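# Replace tarnished stack block and move it to bench

## Task

Take the tarnished block out of the tall stack and put a clean block from the heap into its place in the stack. Set the tarnished block down on the empty bench, and finish with both grippers released from every object.

## Robot and tools

Robot: two six-joint arms, left_arm and right_arm, each ending in a two-finger parallel gripper with a wrist camera. The left_arm base sits at (+0.011, +0.253, 0) m and the right_arm base at (-0.034, -0.341, 0) m. Both are turned only slightly about z.

Frame: every pose uses one scene frame. The origin is on the table top midway between the arms, +z is up and +x points out across the table. left_arm is on the +y side and right_arm on the -y side. The arm names say nothing about left or right in a picture. The fingers point along the gripper's own +z axis and close along its y axis. The reported hand point lies between the finger pads, about 1 cm short of the tips. It can be off, more so at long reach, and arms often stop a centimetre or more off target, usually low.

Row format: every command is one row of 16 numbers. The first 8 belong to left_arm and the last 8 to right_arm, each as x, y, z, qw, qx, qy, qz, opening. x, y, z is an absolute target for the hand point in metres, scene frame. qw..qz is an absolute orientation quaternion with w first, scene frame. Opening runs from -1 (closed) to +1 (fully open, 0.094 m). Both halves are always required, even if one arm should not move. To keep an arm still, repeat its last reported position and its previously commanded quaternion, not a drifted reading, plus the opening it should keep. A target more than 0.6 m from the arm's last reported position along any gripper axis makes the call be refused, and nothing is sent.

execute_actions(actions, pictures): actions holds at most one entry. An empty list only returns the state. {"rows": [...], "steps": n} plays up to 15 rows, one per 1/30 s control step, with steps at most 15 (default 15). The last row is repeated if steps is larger than the number of rows. {"steps": n} without rows is a wait of up to 300 steps, counted from the previous result, so your thinking time is part of it. pictures true or false chooses whether images come back; by default they do.

move(target, speed): target is one 16-number row as above, a set of absolute poses. Each gripper follows a straight line from where it is now; both lines finish together and last between 0.5 and 10 s, then they stop. speed is the top path speed in m/s, from 0.002 to 0.5 (default 0.25), and turning is capped at twice that in rad/s. The opening is applied at the start. There is no slowing for obstacles or the other arm, and grippers lag, stray or overshoot speed, especially near full reach. Faster contact and a target placed deeper past contact both mean harder pushing.

The goal must hold at that moment and keep holding.

Control limits: on each step the commanded pose is clipped to within 70 mm and 16 degrees of the measured pose. After an action, an arm only continues to its last clipped pose, so check the result and send the rest. Position is favoured over orientation when both cannot be met. Joint limits (rad), base to tip: waist -2.880..2.880, shoulder 0..3.142, elbow 0..3.019, wrist pitch -1.693..1.571, wrist yaw -1.571..1.571, wrist roll -2.094..2.094.

Results: the state line reads left_arm: ... | right_arm: ... with each hand position and quaternion. grip_measured is the measured finger opening on the command scale, and each gripper may be off by up to about 1 mm. "Hand target" is the pose the controller is currently heading for. HELD marks steps where your row was not passed on in full. "pose unreachable" means a clearance check changed or stopped the command for the named arm. A move adds a "move:" line with its ending: done, off_target, moving, held or fault. If only one arm is named, the other arm finished fine. It also lists the limits that acted: paced means the pose was clipped, and held means some steps were blocked, after which the arm may jump faster than speed. It also gives each gripper's distance from its target. FAULT means an arm stopped. MOTOR HOT appears from 85 °C; at 100 °C that arm drops whatever it holds and goes limp until it cools.

Gripping: to hold something, command an opening about 0.03 below grip_measured for a firm grip, or less of a gap for a lighter one. Pads push about 50 to 62 N, with a brief spike on first contact.

Cautions: do not let the arms collide or push against each other. Do not drop, slam or shove objects, and never let anything leave the table. Occasional tugs on held parts or pushes on loose ones can happen, so recheck after them. Holding loads heats motors, even while you think, so keep holds short. Before ending, open both grippers and move them clear.

Each tool is called after "Emit:" by a JSON object that holds its "api" and its "payload", one argument or row to a line.

## Session

Emit:
{"api": "execute_actions", "payload": {
  "actions": []
}}

Scene clock: 0.00 s of 7120.00 s.
left_arm: end_effector_position=(+0.5521, +0.1943, +0.0973) grip_measured=+1.000 end_effector_quat_wxyz=(+0.099, +0.151, +0.943, -0.280) | right_arm: end_effector_position=(+0.0929, -0.6706, +0.2362) grip_measured=+1.000 end_effector_quat_wxyz=(+0.435, +0.225, +0.816, -0.308)
Joint positions: left_arm=[-0.104  1.809  1.349 -1.036  0.598  0.367  0.094] | right_arm=[-1.465  0.688  0.486 -0.308 -0.484 -0.602  0.094]
Joint velocities: left_arm=[-0.015 -0.005 -0.002 -0.007 -0.051  0.051  0.   ] | right_arm=[-0.024 -0.015 -0.002  0.012  0.007  0.037  0.   ]
Hand target (left_arm): +0.560, +0.195, +0.102; +0.106, +0.153, +0.942, -0.278
Hand target (right_arm): +0.094, -0.676, +0.252; +0.440, +0.220, +0.810, -0.320

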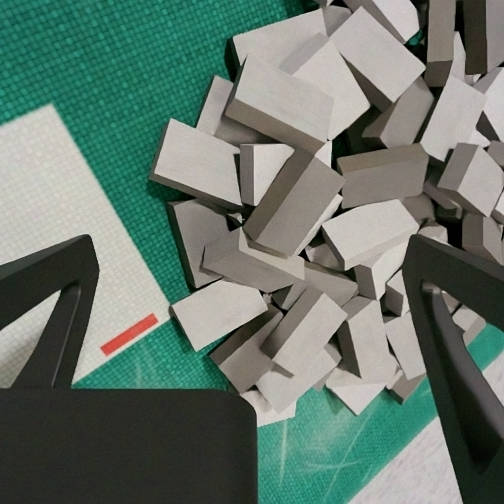

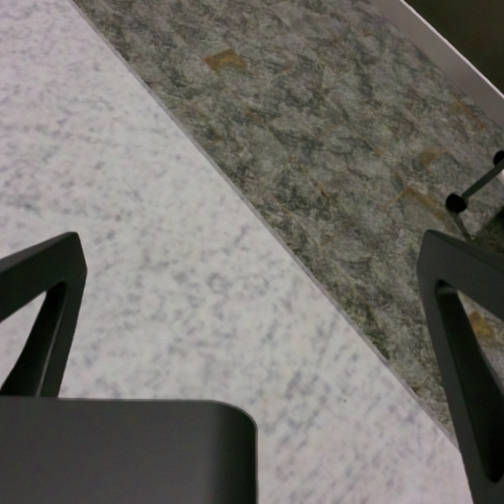

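Emit:
{"api": "move", "payload": {
  "target": [0.25,0.2,0.5,0.5,0,0.866,0,1, 0.25,-0.3,0.5,0.5,0,0.866,0,1],
  "speed": 0.3
}}

Scene clock: 34.90 s of 7120.00 s.
left_arm: end_effector_position=(+0.2538, +0.1982, +0.4915) grip_measured=+1.000 end_effector_quat_wxyz=(+0.501, +0.010, +0.866, +0.005) | right_arm: end_effector_position=(+0.2512, -0.3039, +0.4796) grip_measured=+1.000 end_effector_quat_wxyz=(+0.489, -0.015, +0.872, -0.015)
Joint positions: left_arm=[-0.695  0.568  1.203 -1.22  -0.443 -0.256  0.094] | right_arm=[ 0.243  0.632  1.183 -1.118  0.248  0.107  0.094]
Joint velocities: left_arm=[ 0.015  0.005 -0.022 -0.012 -0.037 -0.022  0.   ] | right_arm=[-0.005 -0.005 -0.002 -0.012  0.081  0.007  0.   ]
Hand target (left_arm): +0.252, +0.198, +0.502; +0.505, +0.003, +0.863, -0.003
Hand target (right_arm): +0.247, -0.305, +0.501; +0.504, -0.006, +0.864, -0.009
Off the commanded pose (left_arm): 0.009 m, 1 deg.
Off the commanded pose (right_arm): 0.021 m, 3 deg.
After step 90, 29.53 s passed at rest.
move: off_target (right_arm)

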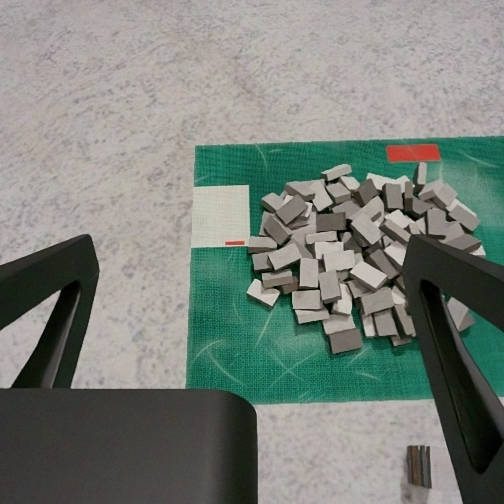

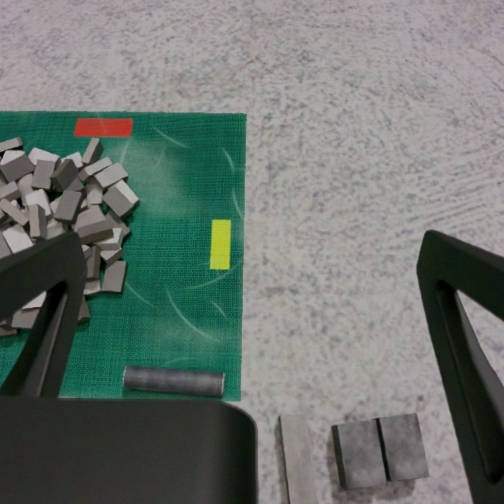

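Emit:
{"api": "move", "payload": {
  "target": [0.2,0.1,0.45,0.259,0,0.966,0,1, 0.2,-0.3,0.45,0.259,0,0.966,0,1],
  "speed": 0.3
}}

Scene clock: 42.27 s of 7120.00 s.
left_arm: end_effector_position=(+0.2021, +0.1026, +0.4353) grip_measured=+1.000 end_effector_quat_wxyz=(+0.285, +0.018, +0.958, -0.027) | right_arm: end_effector_position=(+0.1974, -0.3000, +0.4350) grip_measured=+1.000 end_effector_quat_wxyz=(+0.248, -0.016, +0.968, -0.006)
Joint positions: left_arm=[-1.134  0.814  1.348 -1.692 -0.422 -0.83   0.094] | right_arm=[ 0.242  0.776  1.348 -1.658  0.136  0.212  0.094]
Joint velocities: left_arm=[-0.024  0.005  0.002 -0.002 -0.037 -0.037  0.   ] | right_arm=[-0.005 -0.005 -0.012  0.007  0.022  0.066  0.   ]
Hand target (left_arm): +0.200, +0.100, +0.450; +0.289, +0.012, +0.956, -0.042
Hand target (right_arm): +0.199, -0.301, +0.451; +0.260, -0.005, +0.966, +0.000
Off the commanded pose (left_arm): 0.015 m, 5 deg.
Off the commanded pose (right_arm): 0.015 m, 2 deg.
joint sent to its limit (left arm) — the command would take joint 4 (wrist pitch) past its lower limit, so that joint was sent only as far as its limit.
After step 90, 2.97 s passed at rest.
move: off_target (left_arm, right_arm)

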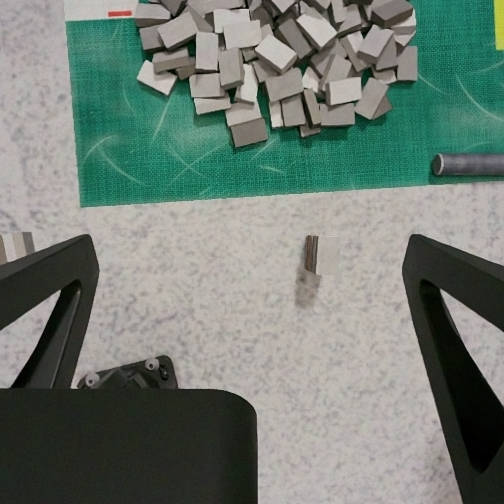

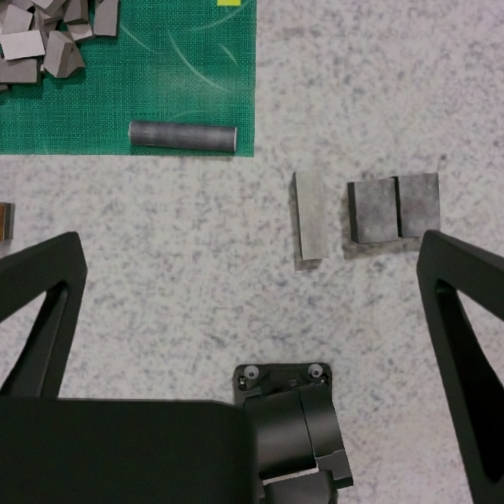

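Emit:
{"api": "move", "payload": {
  "target": [0.42,0.38,0.17,-0.174,0,0.985,0,1, 0.42,0.02,0.17,-0.174,0,0.985,0,1],
  "speed": 0.3
}}

Scene clock: 77.87 s of 7120.00 s.
left_arm: end_effector_position=(+0.4089, +0.3773, +0.1534) grip_measured=+1.000 end_effector_quat_wxyz=(-0.191, -0.008, +0.982, -0.006) | right_arm: end_effector_position=(+0.4100, +0.0118, +0.1614) grip_measured=+1.000 end_effector_quat_wxyz=(-0.152, -0.006, +0.988, +0.013)
Joint positions: left_arm=[ 0.094  1.712  1.408 -1.642 -0.085  0.238  0.094] | right_arm=[ 0.578  2.012  1.889 -1.686 -0.194  0.577  0.094]
Joint velocities: left_arm=[ 0.015 -0.005 -0.007 -0.002 -0.022  0.007  0.   ] | right_arm=[ 0.005 -0.015  0.002  0.002 -0.022  0.037  0.   ]
Hand target (left_arm): +0.418, +0.382, +0.169; -0.176, -0.001, +0.984, -0.002
Hand target (right_arm): +0.416, +0.020, +0.174; -0.141, -0.003, +0.990, +0.022
Off the commanded pose (left_arm): 0.020 m, 2 deg.
Off the commanded pose (right_arm): 0.016 m, 3 deg.
joint sent to its limit (right arm) — the command would take joint 4 (wrist pitch) past its lower limit, so that joint was sent only as far as its limit.
After step 90, 30.40 s passed at rest.
move: off_target (left_arm, right_arm)

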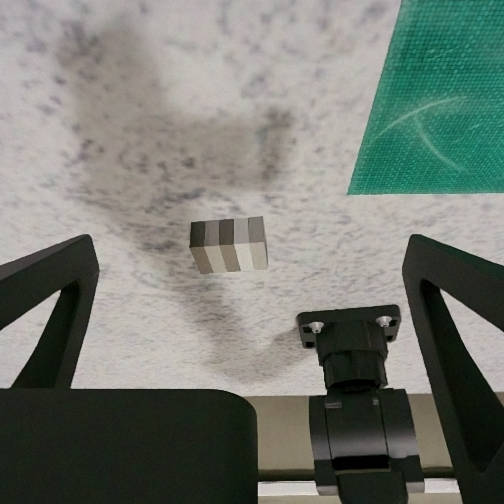

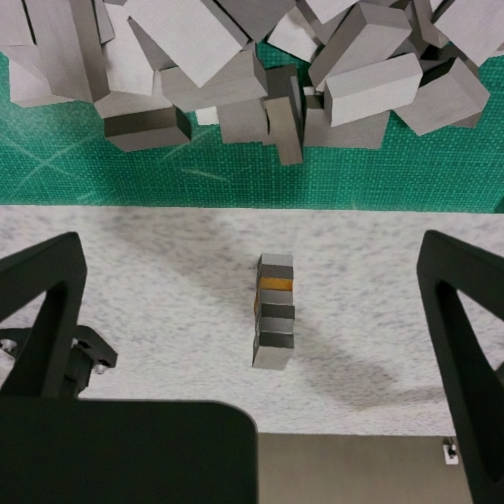

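Emit:
{"api": "zoom_image", "payload": {
  "camera": "cam_right_wrist",
  "region": [200, 230, 350, 380]
}}

Region (200, 230, 350, 380) of cam_right_wrist's 504x504 image, scaled by 3.360, with more detail than that image has.

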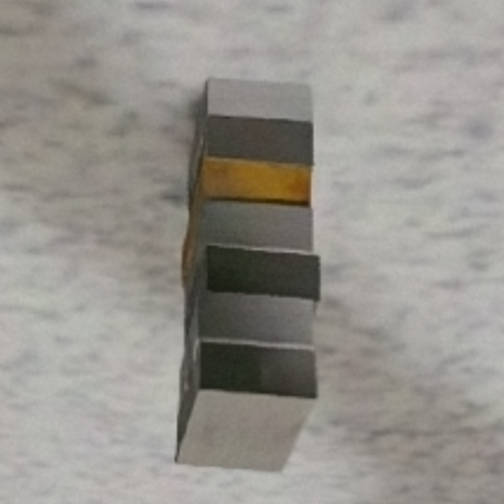

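Emit:
{"api": "move", "payload": {
  "target": [0.19,0.01,0.18,0,0,1,0,1, 0.09,-0.11,0.10,0.6943,-0.2717,0.5826,0.3237,1],
  "speed": 0.25
}}

Scene clock: 141.40 s of 7120.00 s.
left_arm: end_effector_position=(+0.1847, +0.0194, +0.1753) grip_measured=+1.000 end_effector_quat_wxyz=(-0.008, +0.006, +1.000, +0.015) | right_arm: end_effector_position=(+0.1590, -0.0929, +0.1052) grip_measured=+1.000 end_effector_quat_wxyz=(+0.545, -0.214, +0.763, +0.274)
Joint positions: left_arm=[-1.108  1.141  0.925 -1.387 -0.005 -0.92   0.094] | right_arm=[1.06  0.957 0.009 0.674 0.344 0.287 0.094]
Joint velocities: left_arm=[-0.005 -0.015 -0.007  0.002  0.095 -0.081  0.   ] | right_arm=[ 0.015 -0.015  0.002 -0.027  0.007  0.007  0.   ]
Hand target (left_arm): +0.191, +0.009, +0.181; +0.002, -0.000, +1.000, +0.006
Hand target (right_arm): +0.162, -0.092, +0.110; +0.549, -0.209, +0.761, +0.276
Off the commanded pose (left_arm): 0.012 m, 2 deg.
Off the commanded pose (right_arm): 0.071 m, 28 deg; position and orientation clipped at the last step of the last action.
After step 90, 55.73 s passed at rest.
move: held (right_arm), off_target (left_arm); limits=paced,held; held on 39 of 144 steps (right_arm), including the last (right_arm)
pose unreachable (right arm): on one or more control steps of this call this arm could not follow its commanded pose, so it was not sent that pose on those steps. On the call's last step it was still not sent that pose. It may still have moved: this result reports where it is.
cause: the commanded pose would bring two parts of the arm too close to each other (its shoulder (the part past joint 1) and its forearm (the part past joint 3), with joints 2 (shoulder) and 3 (elbow) between them).

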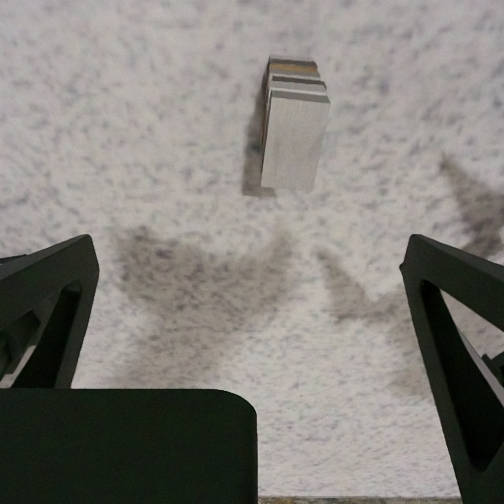

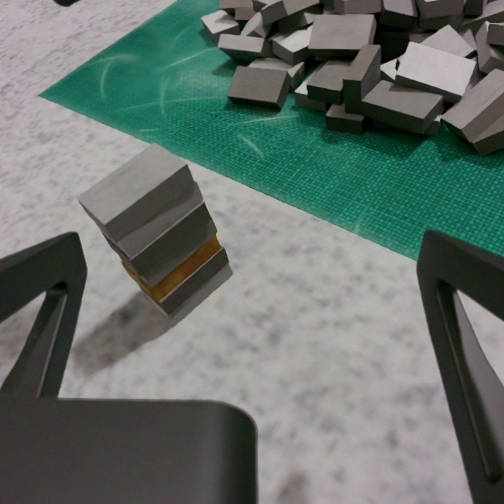

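Emit:
{"api": "move", "payload": {
  "target": [0.191,-0.011,0.15,0,0.03,0.9995,0,0.1, 0.27,-0.22,0.16,-0.2493,0.5331,0.7906,0.1681,1],
  "speed": 0.15
}}

Emit:
{"api": "move", "payload": {
  "target": [0.191,-0.011,0.15,0,0.03,0.9995,0,0.1, 0.232,-0.138,0.085,-0.2493,0.5331,0.7906,0.1681,1],
  "speed": 0.15
}}

Scene clock: 207.37 s of 7120.00 s.
left_arm: end_effector_position=(+0.1933, -0.0060, +0.1551) grip_measured=+0.102 end_effector_quat_wxyz=(+0.003, +0.018, +1.000, -0.000) | right_arm: end_effector_position=(+0.2509, -0.2152, +0.1529) grip_measured=+1.000 end_effector_quat_wxyz=(-0.257, +0.518, +0.800, +0.159)
Joint positions: left_arm=[-1.134  1.202  0.917 -1.282 -0.005 -0.923  0.052] | right_arm=[ 0.077  1.322  0.922 -1.395 -0.576  1.195  0.094]
Joint velocities: left_arm=[-0.005  0.005  0.002  0.007  0.007  0.037  0.001] | right_arm=[-0.024 -0.005 -0.002  0.007 -0.022 -0.037  0.   ]
Hand target (left_arm): +0.191, -0.011, +0.150; -0.000, +0.030, +1.000, +0.000
Hand target (right_arm): +0.265, -0.215, +0.161; -0.254, +0.524, +0.796, +0.163
Off the commanded pose (left_arm): 0.008 m, 1 deg.
Off the commanded pose (right_arm): 0.021 m, 2 deg.
After step 90, 54.90 s passed at rest.
move: off_target (right_arm)

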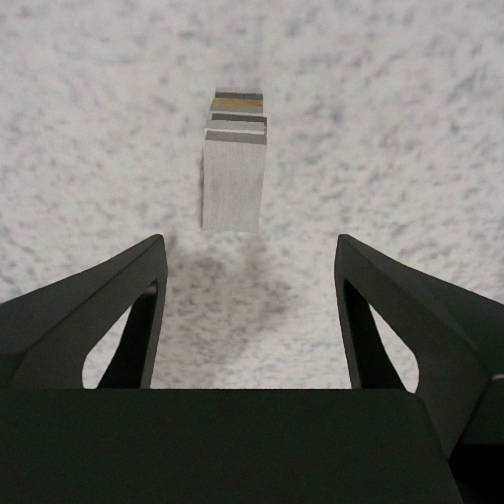

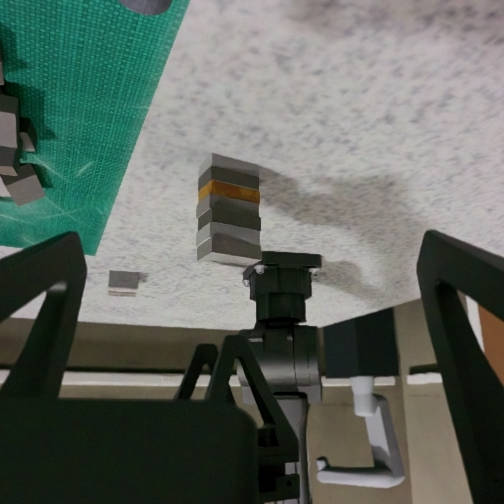

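Scene clock: 208.60 s of 7120.00 s.
left_arm: end_effector_position=(+0.1932, -0.0060, +0.1551) grip_measured=+0.102 end_effector_quat_wxyz=(+0.003, +0.018, +1.000, -0.000) | right_arm: end_effector_position=(+0.2307, -0.1408, +0.0899) grip_measured=+1.000 end_effector_quat_wxyz=(-0.242, +0.527, +0.796, +0.173)
Joint positions: left_arm=[-1.134  1.202  0.917 -1.282 -0.005 -0.923  0.052] | right_arm=[ 0.314  1.338  0.758 -1.    -0.605  1.518  0.094]
Joint velocities: left_arm=[ 0.005 -0.015 -0.017 -0.002 -0.022 -0.066 -0.001] | right_arm=[ 0.005 -0.005  0.002 -0.017  0.022  0.037  0.   ]
Hand target (left_arm): +0.191, -0.011, +0.150; +0.000, +0.030, +1.000, +0.000
Hand target (right_arm): +0.232, -0.140, +0.085; -0.247, +0.534, +0.791, +0.169
Off the commanded pose (left_arm): 0.007 m, 1 deg.
Off the commanded pose (right_arm): 0.006 m, 1 deg.
move: done

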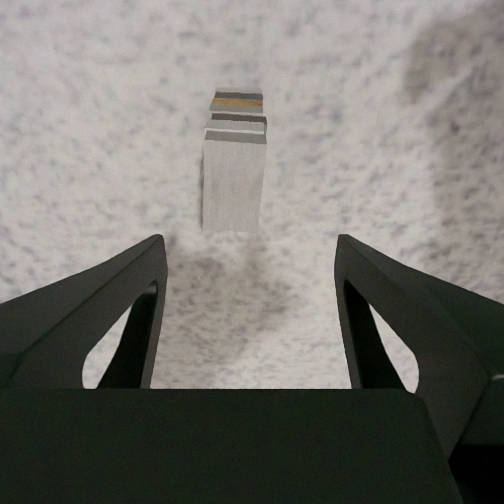

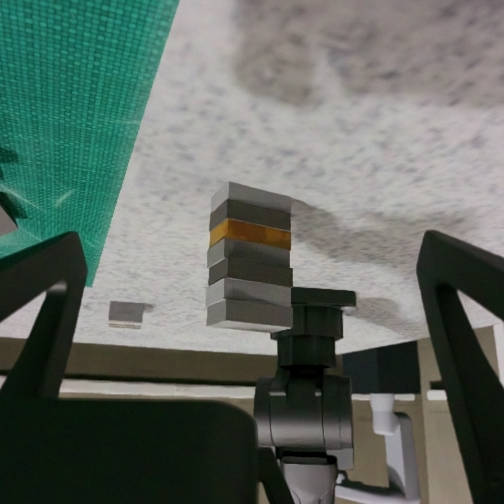

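Emit:
{"api": "move", "payload": {
  "target": [0.182,-0.002,0.115,0,0.03,0.9995,0,0.1, 0.232,-0.138,0.085,-0.2493,0.5331,0.7906,0.1681,1],
  "speed": 0.08
}}

Scene clock: 218.10 s of 7120.00 s.
left_arm: end_effector_position=(+0.1836, +0.0030, +0.1189) grip_measured=+0.102 end_effector_quat_wxyz=(+0.002, +0.022, +1.000, +0.001) | right_arm: end_effector_position=(+0.2306, -0.1406, +0.0900) grip_measured=+1.000 end_effector_quat_wxyz=(-0.243, +0.528, +0.795, +0.173)
Joint positions: left_arm=[-1.143  1.204  0.819 -1.186 -0.005 -0.923  0.052] | right_arm=[ 0.314  1.338  0.758 -1.    -0.606  1.521  0.094]
Joint velocities: left_arm=[-0.005 -0.005 -0.017  0.007 -0.007 -0.007  0.001] | right_arm=[-0.005 -0.015 -0.002  0.002 -0.037 -0.066  0.   ]
Hand target (left_arm): +0.182, -0.002, +0.115; +0.000, +0.030, +1.000, +0.000
Hand target (right_arm): +0.232, -0.138, +0.085; -0.249, +0.533, +0.791, +0.168
Off the commanded pose (left_arm): 0.007 m, 1 deg.
Off the commanded pose (right_arm): 0.006 m, 1 deg.
After step 90, 5.67 s passed at rest.
move: done

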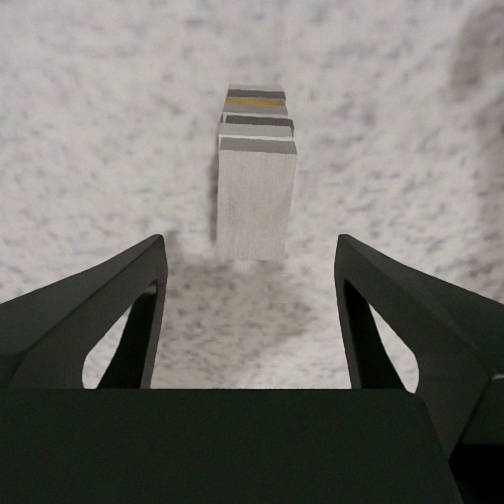

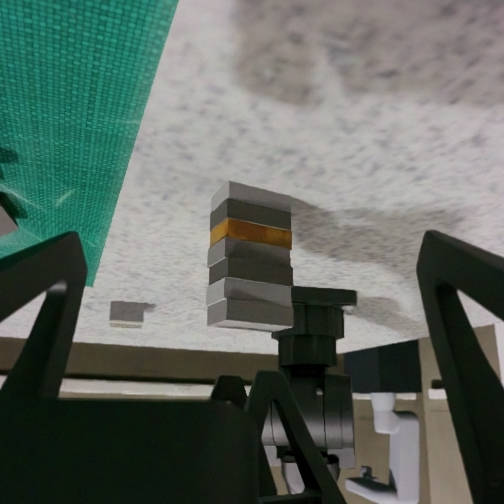

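Emit:
{"api": "move", "payload": {
  "target": [0.182,-0.002,0.062,0,0.03,0.9995,0,0.1, 0.232,-0.138,0.085,-0.2493,0.5331,0.7906,0.1681,1],
  "speed": 0.05
}}

Scene clock: 224.27 s of 7120.00 s.
left_arm: end_effector_position=(+0.1843, +0.0020, +0.0658) grip_measured=+0.102 end_effector_quat_wxyz=(+0.002, +0.022, +1.000, +0.001) | right_arm: end_effector_position=(+0.2306, -0.1406, +0.0900) grip_measured=+1.000 end_effector_quat_wxyz=(-0.243, +0.528, +0.795, +0.173)
Joint positions: left_arm=[-1.143  1.285  0.729 -1.015 -0.005 -0.923  0.052] | right_arm=[ 0.314  1.338  0.758 -1.    -0.606  1.521  0.094]
Joint velocities: left_arm=[-0.005 -0.015 -0.012 -0.002 -0.022 -0.007  0.001] | right_arm=[-0.015 -0.005 -0.002 -0.007 -0.081 -0.051  0.   ]
Hand target (left_arm): +0.182, -0.002, +0.062; -0.000, +0.030, +1.000, +0.000
Hand target (right_arm): +0.232, -0.138, +0.085; -0.249, +0.533, +0.791, +0.168
Off the commanded pose (left_arm): 0.006 m, 1 deg.
Off the commanded pose (right_arm): 0.006 m, 1 deg.
After step 90, 1.73 s passed at rest.
move: done

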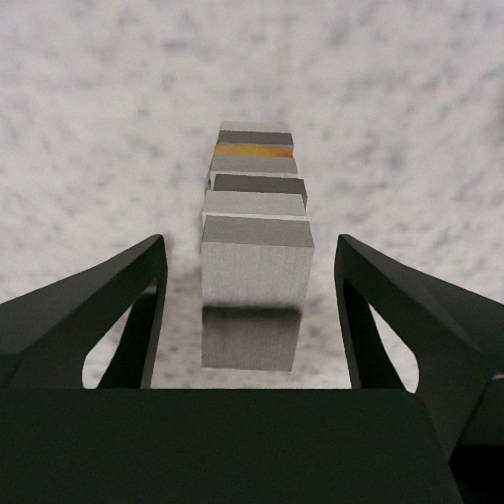

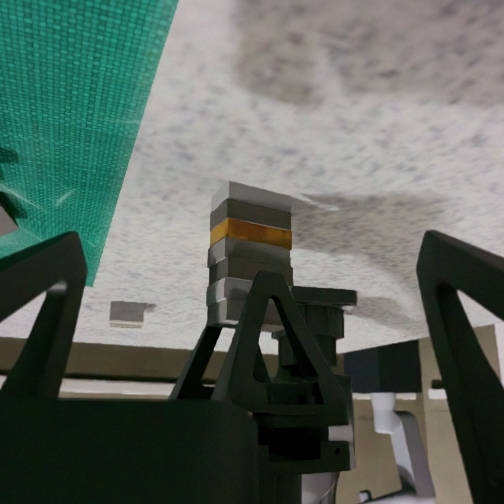

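Emit:
{"api": "move", "payload": {
  "target": [0.182,-0.003,0.047,0,0.03,0.9995,0,-0.2, 0.232,-0.138,0.085,-0.2493,0.5331,0.7906,0.1681,1],
  "speed": 0.03
}}

Emit:
{"api": "zoom_image", "payload": {
  "camera": "cam_right_wrist",
  "region": [170, 160, 350, 340]
}}

Scene clock: 241.20 s of 7120.00 s.
left_arm: end_effector_position=(+0.1851, +0.0005, +0.0517) grip_measured=-0.197 end_effector_quat_wxyz=(+0.003, +0.022, +1.000, +0.000) | right_arm: end_effector_position=(+0.2306, -0.1406, +0.0900) grip_measured=+1.000 end_effector_quat_wxyz=(-0.243, +0.528, +0.795, +0.173)
Joint positions: left_arm=[-1.144  1.313  0.711 -0.966 -0.005 -0.923  0.038] | right_arm=[ 0.314  1.338  0.758 -1.    -0.606  1.521  0.094]
Joint velocities: left_arm=[-0.015 -0.015 -0.027 -0.002  0.022 -0.022  0.002] | right_arm=[-0.005  0.005 -0.007  0.002 -0.007 -0.095  0.   ]
Hand target (left_arm): +0.182, -0.003, +0.047; +0.000, +0.030, +1.000, +0.000
Hand target (right_arm): +0.232, -0.138, +0.085; -0.249, +0.533, +0.791, +0.168
Off the commanded pose (left_arm): 0.007 m, 1 deg.
Off the commanded pose (right_arm): 0.006 m, 1 deg.
After step 90, 13.03 s passed at rest.
move: done

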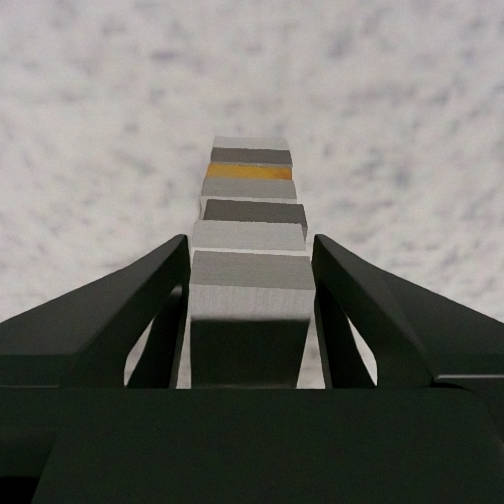

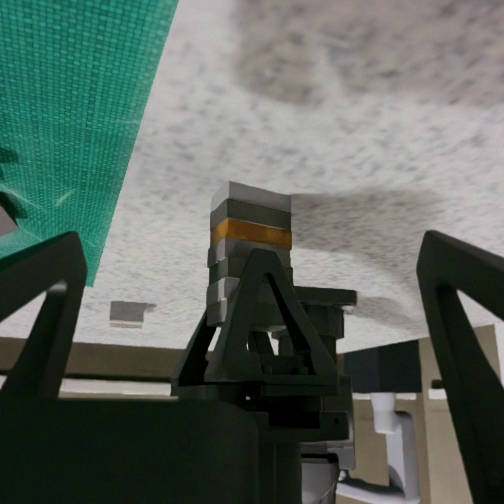

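Region (170, 160, 350, 340) of cam_right_wrist's 504x504 image, scaled by 2.800, with more detail than that image has.

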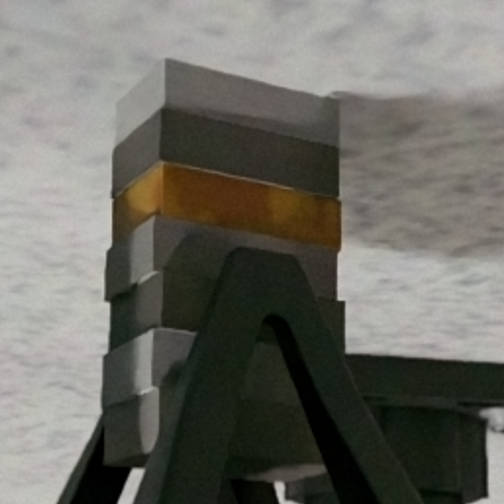

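Emit:
{"api": "move", "payload": {
  "target": [0.182,-0.003,0.044,0,0.03,0.9995,0,-0.36, 0.232,-0.138,0.085,-0.2493,0.5331,0.7906,0.1681,1],
  "speed": 0.02
}}

Emit:
{"api": "zoom_image", "payload": {
  "camera": "cam_right_wrist",
  "region": [170, 160, 350, 340]
}}

Scene clock: 251.03 s of 7120.00 s.
left_arm: end_effector_position=(+0.1853, +0.0002, +0.0492) grip_measured=-0.357 end_effector_quat_wxyz=(+0.003, +0.022, +1.000, -0.000) | right_arm: end_effector_position=(+0.2306, -0.1406, +0.0900) grip_measured=+1.000 end_effector_quat_wxyz=(-0.243, +0.528, +0.795, +0.173)
Joint positions: left_arm=[-1.144  1.318  0.707 -0.956 -0.005 -0.923  0.03 ] | right_arm=[ 0.314  1.338  0.758 -1.    -0.606  1.521  0.094]
Joint velocities: left_arm=[-0.005  0.015 -0.007 -0.012  0.007 -0.051 -0.002] | right_arm=[ 0.005 -0.005 -0.012 -0.017  0.007 -0.051  0.   ]
Hand target (left_arm): +0.182, -0.003, +0.044; +0.000, +0.030, +1.000, +0.000
Hand target (right_arm): +0.232, -0.138, +0.085; -0.249, +0.533, +0.791, +0.168
Off the commanded pose (left_arm): 0.007 m, 1 deg.
Off the commanded pose (right_arm): 0.006 m, 1 deg.
After step 90, 6.10 s passed at rest.
move: done

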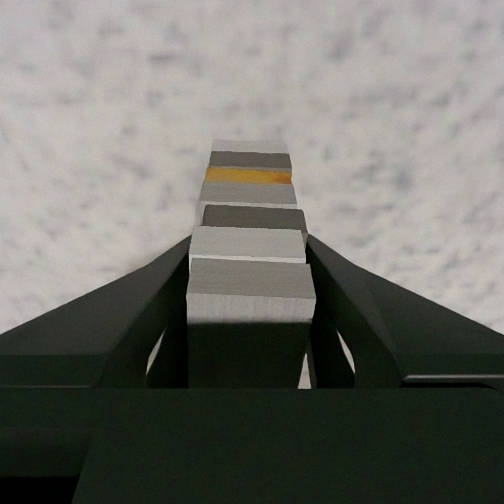

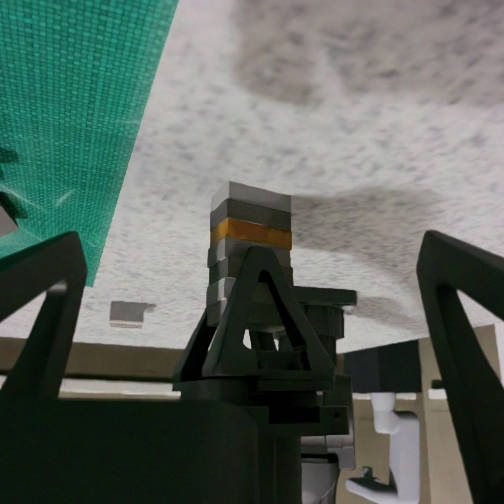

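Region (170, 160, 350, 340) of cam_right_wrist's 504x504 image, scaled by 2.800, with more detail than that image has.

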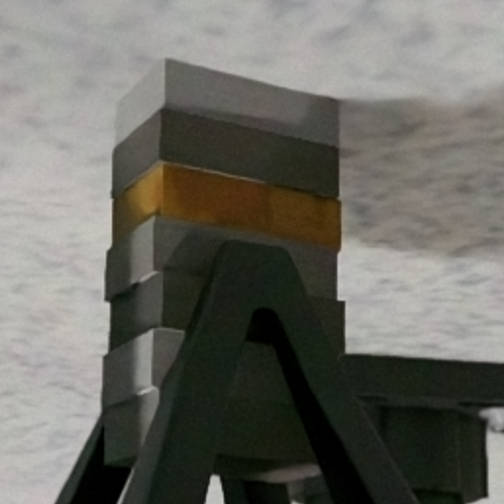

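Good height. Close the grip.

Emit:
{"api": "move", "payload": {
  "target": [0.182,-0.003,0.044,0,0.03,0.9995,0,-0.55, 0.232,-0.138,0.085,-0.2493,0.5331,0.7906,0.1681,1],
  "speed": 0.02
}}

Emit:
{"api": "zoom_image", "payload": {
  "camera": "cam_right_wrist",
  "region": [170, 160, 350, 340]
}}

Scene clock: 258.50 s of 7120.00 s.
left_arm: end_effector_position=(+0.1854, +0.0003, +0.0491) grip_measured=-0.474 end_effector_quat_wxyz=(+0.003, +0.022, +1.000, +0.000) | right_arm: end_effector_position=(+0.2306, -0.1406, +0.0900) grip_measured=+1.000 end_effector_quat_wxyz=(-0.243, +0.528, +0.795, +0.173)
Joint positions: left_arm=[-1.144  1.318  0.707 -0.955 -0.005 -0.923  0.025] | right_arm=[ 0.314  1.338  0.758 -1.    -0.606  1.521  0.094]
Joint velocities: left_arm=[ 0.005  0.005 -0.002 -0.017 -0.022  0.037  0.   ] | right_arm=[ 0.005 -0.005 -0.012  0.007 -0.051  0.037  0.   ]
Hand target (left_arm): +0.182, -0.003, +0.044; +0.000, +0.030, +1.000, +0.000
Hand target (right_arm): +0.232, -0.138, +0.085; -0.249, +0.533, +0.791, +0.168
Off the commanded pose (left_arm): 0.007 m, 1 deg.
Off the commanded pose (right_arm): 0.006 m, 1 deg.
After step 90, 3.73 s passed at rest.
move: done

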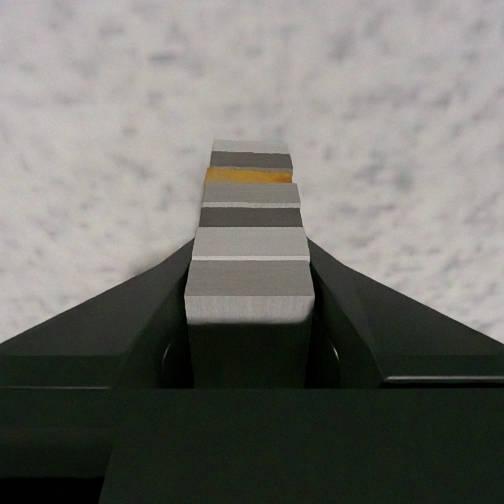

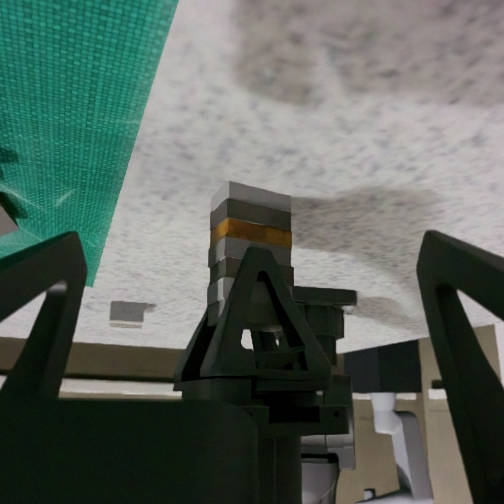

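Region (170, 160, 350, 340) of cam_right_wrist's 504x504 image, scaled by 2.800, with more detail than that image has.

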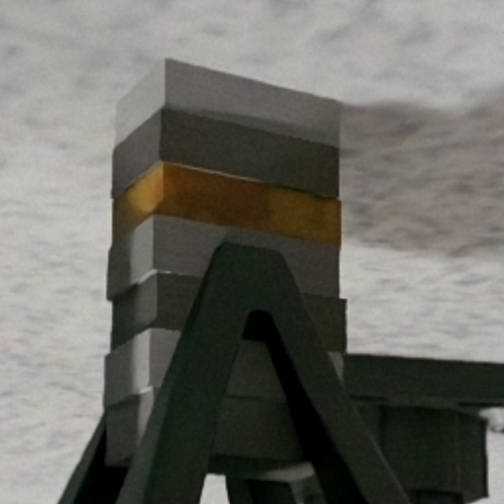

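Emit:
{"api": "move", "payload": {
  "target": [0.183,-0.002,0.08,0,0.03,0.9995,0,-0.53, 0.232,-0.138,0.085,-0.2493,0.5331,0.7906,0.1681,1],
  "speed": 0.03
}}

Scene clock: 264.97 s of 7120.00 s.
left_arm: end_effector_position=(+0.1736, +0.0171, +0.0579) grip_measured=-0.474 end_effector_quat_wxyz=(-0.015, +0.023, +0.999, +0.025) | right_arm: end_effector_position=(+0.2306, -0.1406, +0.0900) grip_measured=+1.000 end_effector_quat_wxyz=(-0.243, +0.528, +0.795, +0.173)
Joint positions: left_arm=[-1.144  1.288  0.707 -1.048 -0.005 -0.923  0.025] | right_arm=[ 0.314  1.338  0.758 -1.    -0.606  1.521  0.094]
Joint velocities: left_arm=[ 0.015 -0.015 -0.017  0.017  0.022  0.022  0.001] | right_arm=[-0.005 -0.005 -0.002  0.012 -0.037  0.022  0.   ]
Hand target (left_arm): +0.183, -0.001, +0.080; +0.000, +0.030, +1.000, +0.000
Hand target (right_arm): +0.232, -0.138, +0.085; -0.249, +0.533, +0.791, +0.168
Off the commanded pose (left_arm): 0.031 m, 3 deg.
Off the commanded pose (right_arm): 0.006 m, 1 deg.
After step 90, 2.17 s passed at rest.
move: off_target (left_arm)

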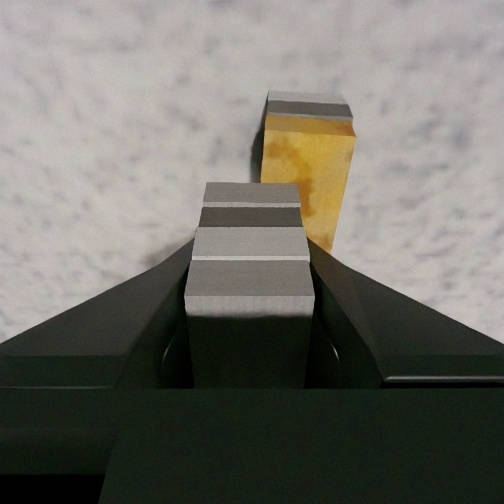

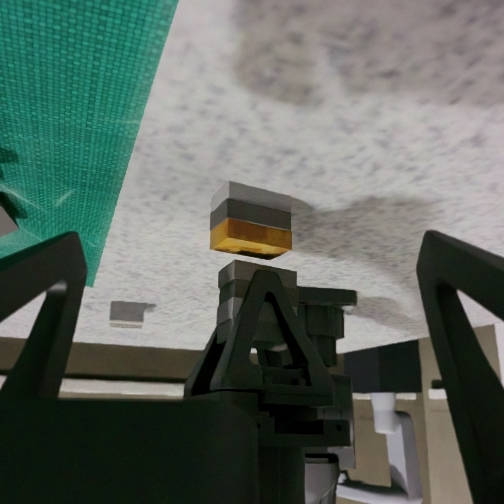

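Emit:
{"api": "move", "payload": {
  "target": [0.2,0.16,0.16,0,0.03,0.9995,0,-0.53, 0.185,-0.01,0.13,0,0.03,0.9995,0,0.1],
  "speed": 0.1
}}

Scene clock: 294.67 s of 7120.00 s.
left_arm: end_effector_position=(+0.1857, +0.1651, +0.1376) grip_measured=-0.474 end_effector_quat_wxyz=(-0.028, +0.026, +0.999, +0.011) | right_arm: end_effector_position=(+0.1810, -0.0260, +0.1256) grip_measured=+0.103 end_effector_quat_wxyz=(-0.000, +0.039, +0.999, -0.002)
Joint positions: left_arm=[-0.635  0.895  0.669 -1.405  0.003 -0.408  0.025] | right_arm=[ 0.937  1.412  1.026 -1.189  0.002  1.052  0.052]
Joint velocities: left_arm=[-0.015 -0.005 -0.017 -0.007 -0.037 -0.007  0.   ] | right_arm=[-0.015 -0.015 -0.012  0.012 -0.081 -0.11   0.002]
Hand target (left_arm): +0.199, +0.160, +0.161; -0.002, +0.030, +1.000, -0.003
Hand target (right_arm): +0.188, -0.013, +0.132; +0.004, +0.029, +1.000, +0.001
Off the commanded pose (left_arm): 0.027 m, 3 deg.
Off the commanded pose (right_arm): 0.017 m, 1 deg.
After step 90, 20.10 s passed at rest.
move: off_target (left_arm, right_arm)

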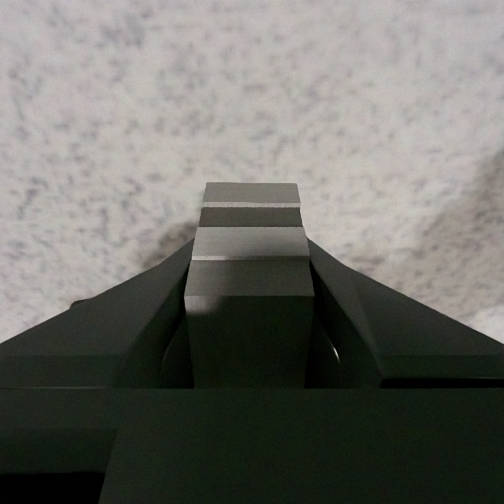

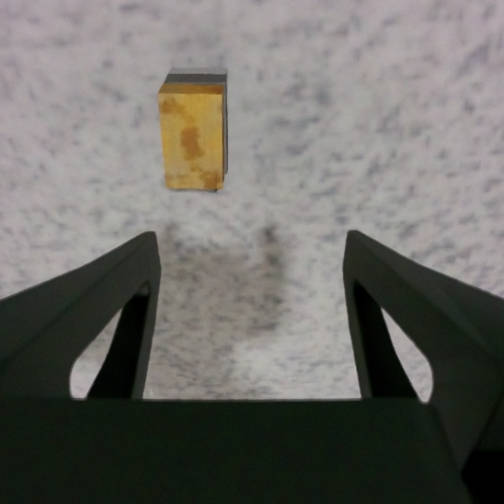

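Emit:
{"api": "move", "payload": {
  "target": [0.2,0.16,0.16,0,0.03,0.9995,0,-0.53, 0.182,0.0,0.075,0,0.052,0.9986,0,0.1],
  "speed": 0.06
}}

Scene clock: 309.93 s of 7120.00 s.
left_arm: end_effector_position=(+0.1843, +0.1658, +0.1358) grip_measured=-0.474 end_effector_quat_wxyz=(-0.030, +0.027, +0.999, +0.012) | right_arm: end_effector_position=(+0.1832, -0.0034, +0.0836) grip_measured=+0.103 end_effector_quat_wxyz=(+0.004, +0.048, +0.999, +0.004)
Joint positions: left_arm=[-0.635  0.895  0.664 -1.405  0.003 -0.405  0.025] | right_arm=[ 0.964  1.504  1.002 -1.058  0.002  1.096  0.052]
Joint velocities: left_arm=[-0.015 -0.005 -0.012 -0.002  0.037  0.022  0.   ] | right_arm=[-0.005 -0.015  0.007 -0.007 -0.037 -0.007  0.001]
Hand target (left_arm): +0.199, +0.160, +0.159; +0.000, +0.030, +1.000, -0.000
Hand target (right_arm): +0.182, -0.000, +0.076; +0.000, +0.052, +0.999, +0.000
Off the commanded pose (left_arm): 0.029 m, 4 deg.
Off the commanded pose (right_arm): 0.009 m, 1 deg.
After step 90, 10.97 s passed at rest.
move: off_target (left_arm)

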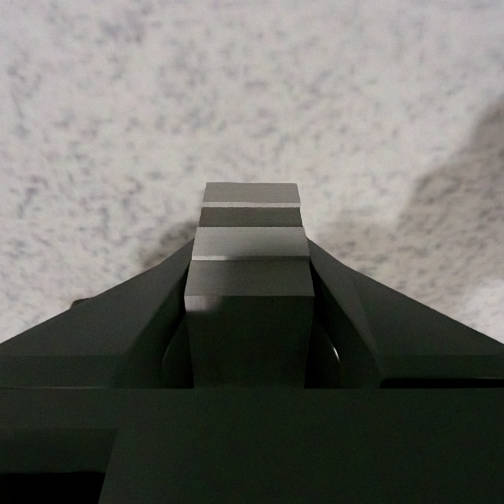

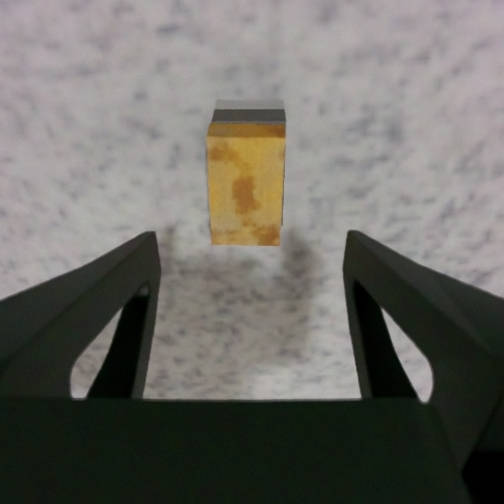

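Emit:
{"api": "move", "payload": {
  "target": [0.2,0.16,0.16,0,0.03,0.9995,0,-0.53, 0.179,0.002,0.040,0,0.052,0.9986,0,-0.15],
  "speed": 0.04
}}

Scene clock: 322.07 s of 7120.00 s.
left_arm: end_effector_position=(+0.1827, +0.1666, +0.1339) grip_measured=-0.474 end_effector_quat_wxyz=(-0.032, +0.027, +0.999, +0.013) | right_arm: end_effector_position=(+0.1813, -0.0006, +0.0497) grip_measured=-0.147 end_effector_quat_wxyz=(+0.004, +0.049, +0.999, +0.006)
Joint positions: left_arm=[-0.635  0.895  0.659 -1.405  0.003 -0.405  0.025] | right_arm=[ 0.972  1.555  0.959 -0.96   0.002  1.105  0.04 ]
Joint velocities: left_arm=[-0.015 -0.005  0.002 -0.012  0.051 -0.037 -0.002] | right_arm=[-0.005 -0.015 -0.012  0.022 -0.022  0.007  0.   ]
Hand target (left_arm): +0.199, +0.160, +0.159; -0.000, +0.030, +1.000, -0.000
Hand target (right_arm): +0.179, +0.002, +0.041; +0.000, +0.052, +0.999, +0.000
Off the commanded pose (left_arm): 0.032 m, 4 deg.
Off the commanded pose (right_arm): 0.010 m, 1 deg.
After step 90, 7.73 s passed at rest.
move: off_target (left_arm)

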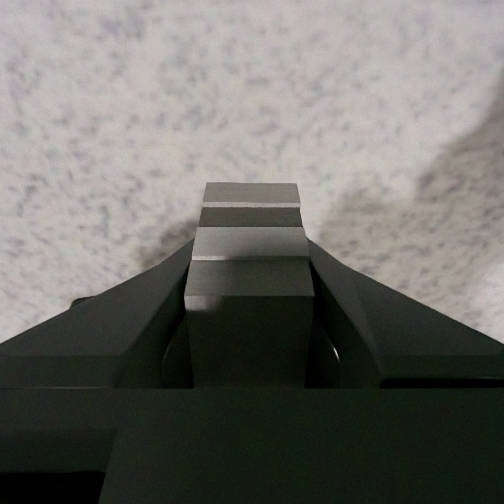

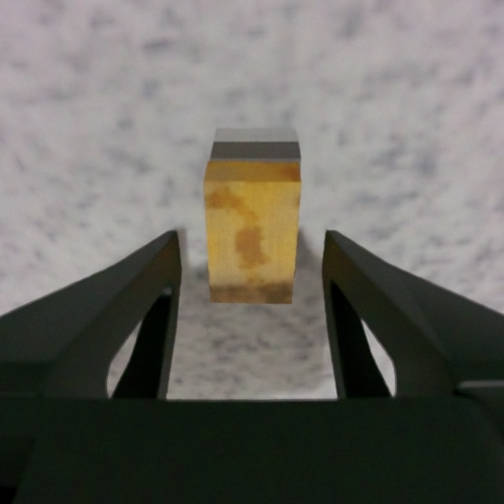

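Emit:
{"api": "move", "payload": {
  "target": [0.2,0.16,0.16,0,0.03,0.9995,0,-0.53, 0.179,0.002,0.0285,0,0.052,0.9986,0,-0.15],
  "speed": 0.03
}}

Scene clock: 335.43 s of 7120.00 s.
left_arm: end_effector_position=(+0.1812, +0.1674, +0.1322) grip_measured=-0.474 end_effector_quat_wxyz=(-0.035, +0.027, +0.999, +0.014) | right_arm: end_effector_position=(+0.1817, -0.0000, +0.0385) grip_measured=-0.147 end_effector_quat_wxyz=(+0.004, +0.049, +0.999, +0.006)
Joint positions: left_arm=[-0.635  0.895  0.654 -1.405  0.003 -0.405  0.025] | right_arm=[ 0.972  1.575  0.946 -0.927  0.002  1.106  0.04 ]
Joint velocities: left_arm=[-0.005 -0.015 -0.002  0.002 -0.022 -0.037 -0.001] | right_arm=[ 0.005  0.005 -0.007  0.007 -0.022 -0.095  0.001]
Hand target (left_arm): +0.199, +0.161, +0.159; -0.000, +0.030, +1.000, -0.000
Hand target (right_arm): +0.179, +0.002, +0.029; +0.000, +0.052, +0.999, -0.000
Off the commanded pose (left_arm): 0.034 m, 4 deg.
Off the commanded pose (right_arm): 0.011 m, 1 deg.
After step 90, 8.93 s passed at rest.
move: off_target (left_arm, right_arm)

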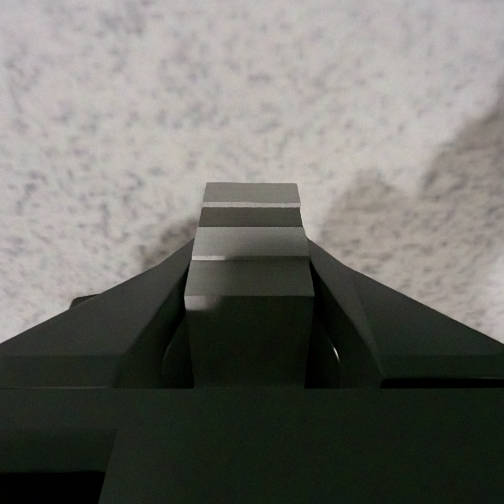

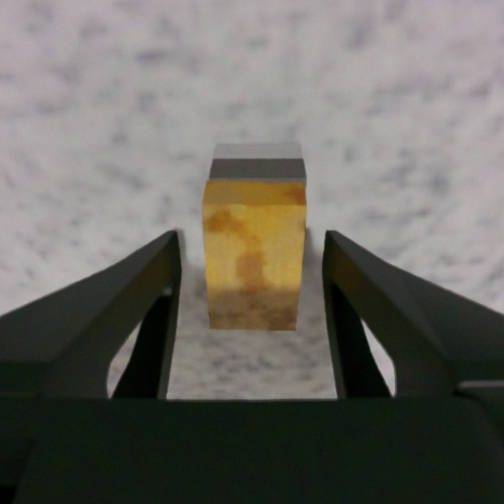

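Emit:
{"api": "execute_actions", "payload": {
  "actions": [
    {"rows": [[0.2,0.16,0.16,0,0.03,0.9995,0,-0.53, 0.179,0.002,0.0285,0,0.052,0.9986,0,-0.53]], "steps": 15}
  ]
}}

Scene clock: 339.60 s of 7120.00 s.
left_arm: end_effector_position=(+0.1812, +0.1674, +0.1322) grip_measured=-0.474 end_effector_quat_wxyz=(-0.035, +0.027, +0.999, +0.014) | right_arm: end_effector_position=(+0.1817, +0.0002, +0.0384) grip_measured=-0.488 end_effector_quat_wxyz=(+0.004, +0.049, +0.999, +0.006)
Joint positions: left_arm=[-0.635  0.895  0.654 -1.405  0.003 -0.405  0.025] | right_arm=[ 0.972  1.575  0.946 -0.926  0.001  1.106  0.024]
Joint velocities: left_arm=[-0.005 -0.015  0.007  0.002 -0.022  0.022  0.   ] | right_arm=[-0.024  0.005 -0.007 -0.012  0.007 -0.022 -0.001]
Hand target (left_arm): +0.199, +0.161, +0.159; -0.000, +0.030, +1.000, -0.000
Hand target (right_arm): +0.179, +0.002, +0.029; -0.000, +0.052, +0.999, +0.000
Off the commanded pose (left_arm): 0.034 m, 4 deg.
Off the commanded pose (right_arm): 0.010 m, 1 deg.
Steps of this call (steps 1 to 90: nothing new was sent; then 0.67 s passed at rest; steps 91 to 105: all 15 steps of this action). Readings (end_effector_position):
91: left_arm (+0.1812, +0.1674, +0.1322) | right_arm (+0.1817, -0.0000, +0.0385)
92: left_arm (+0.1812, +0.1674, +0.1322) | right_arm (+0.1817, +0.0001, +0.0385)
94: left_arm (+0.1812, +0.1674, +0.1322) | right_arm (+0.1817, +0.0002, +0.0384)
98: left_arm (+0.1812, +0.1674, +0.1322) | right_arm (+0.1817, +0.0002, +0.0384)
105: the state above

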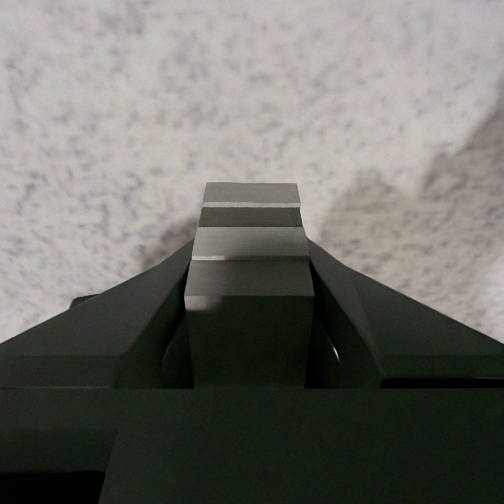

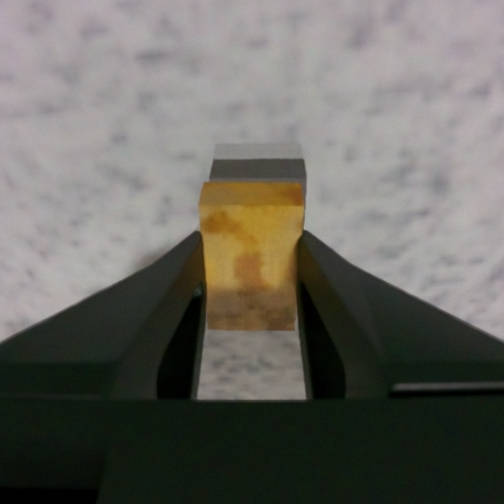

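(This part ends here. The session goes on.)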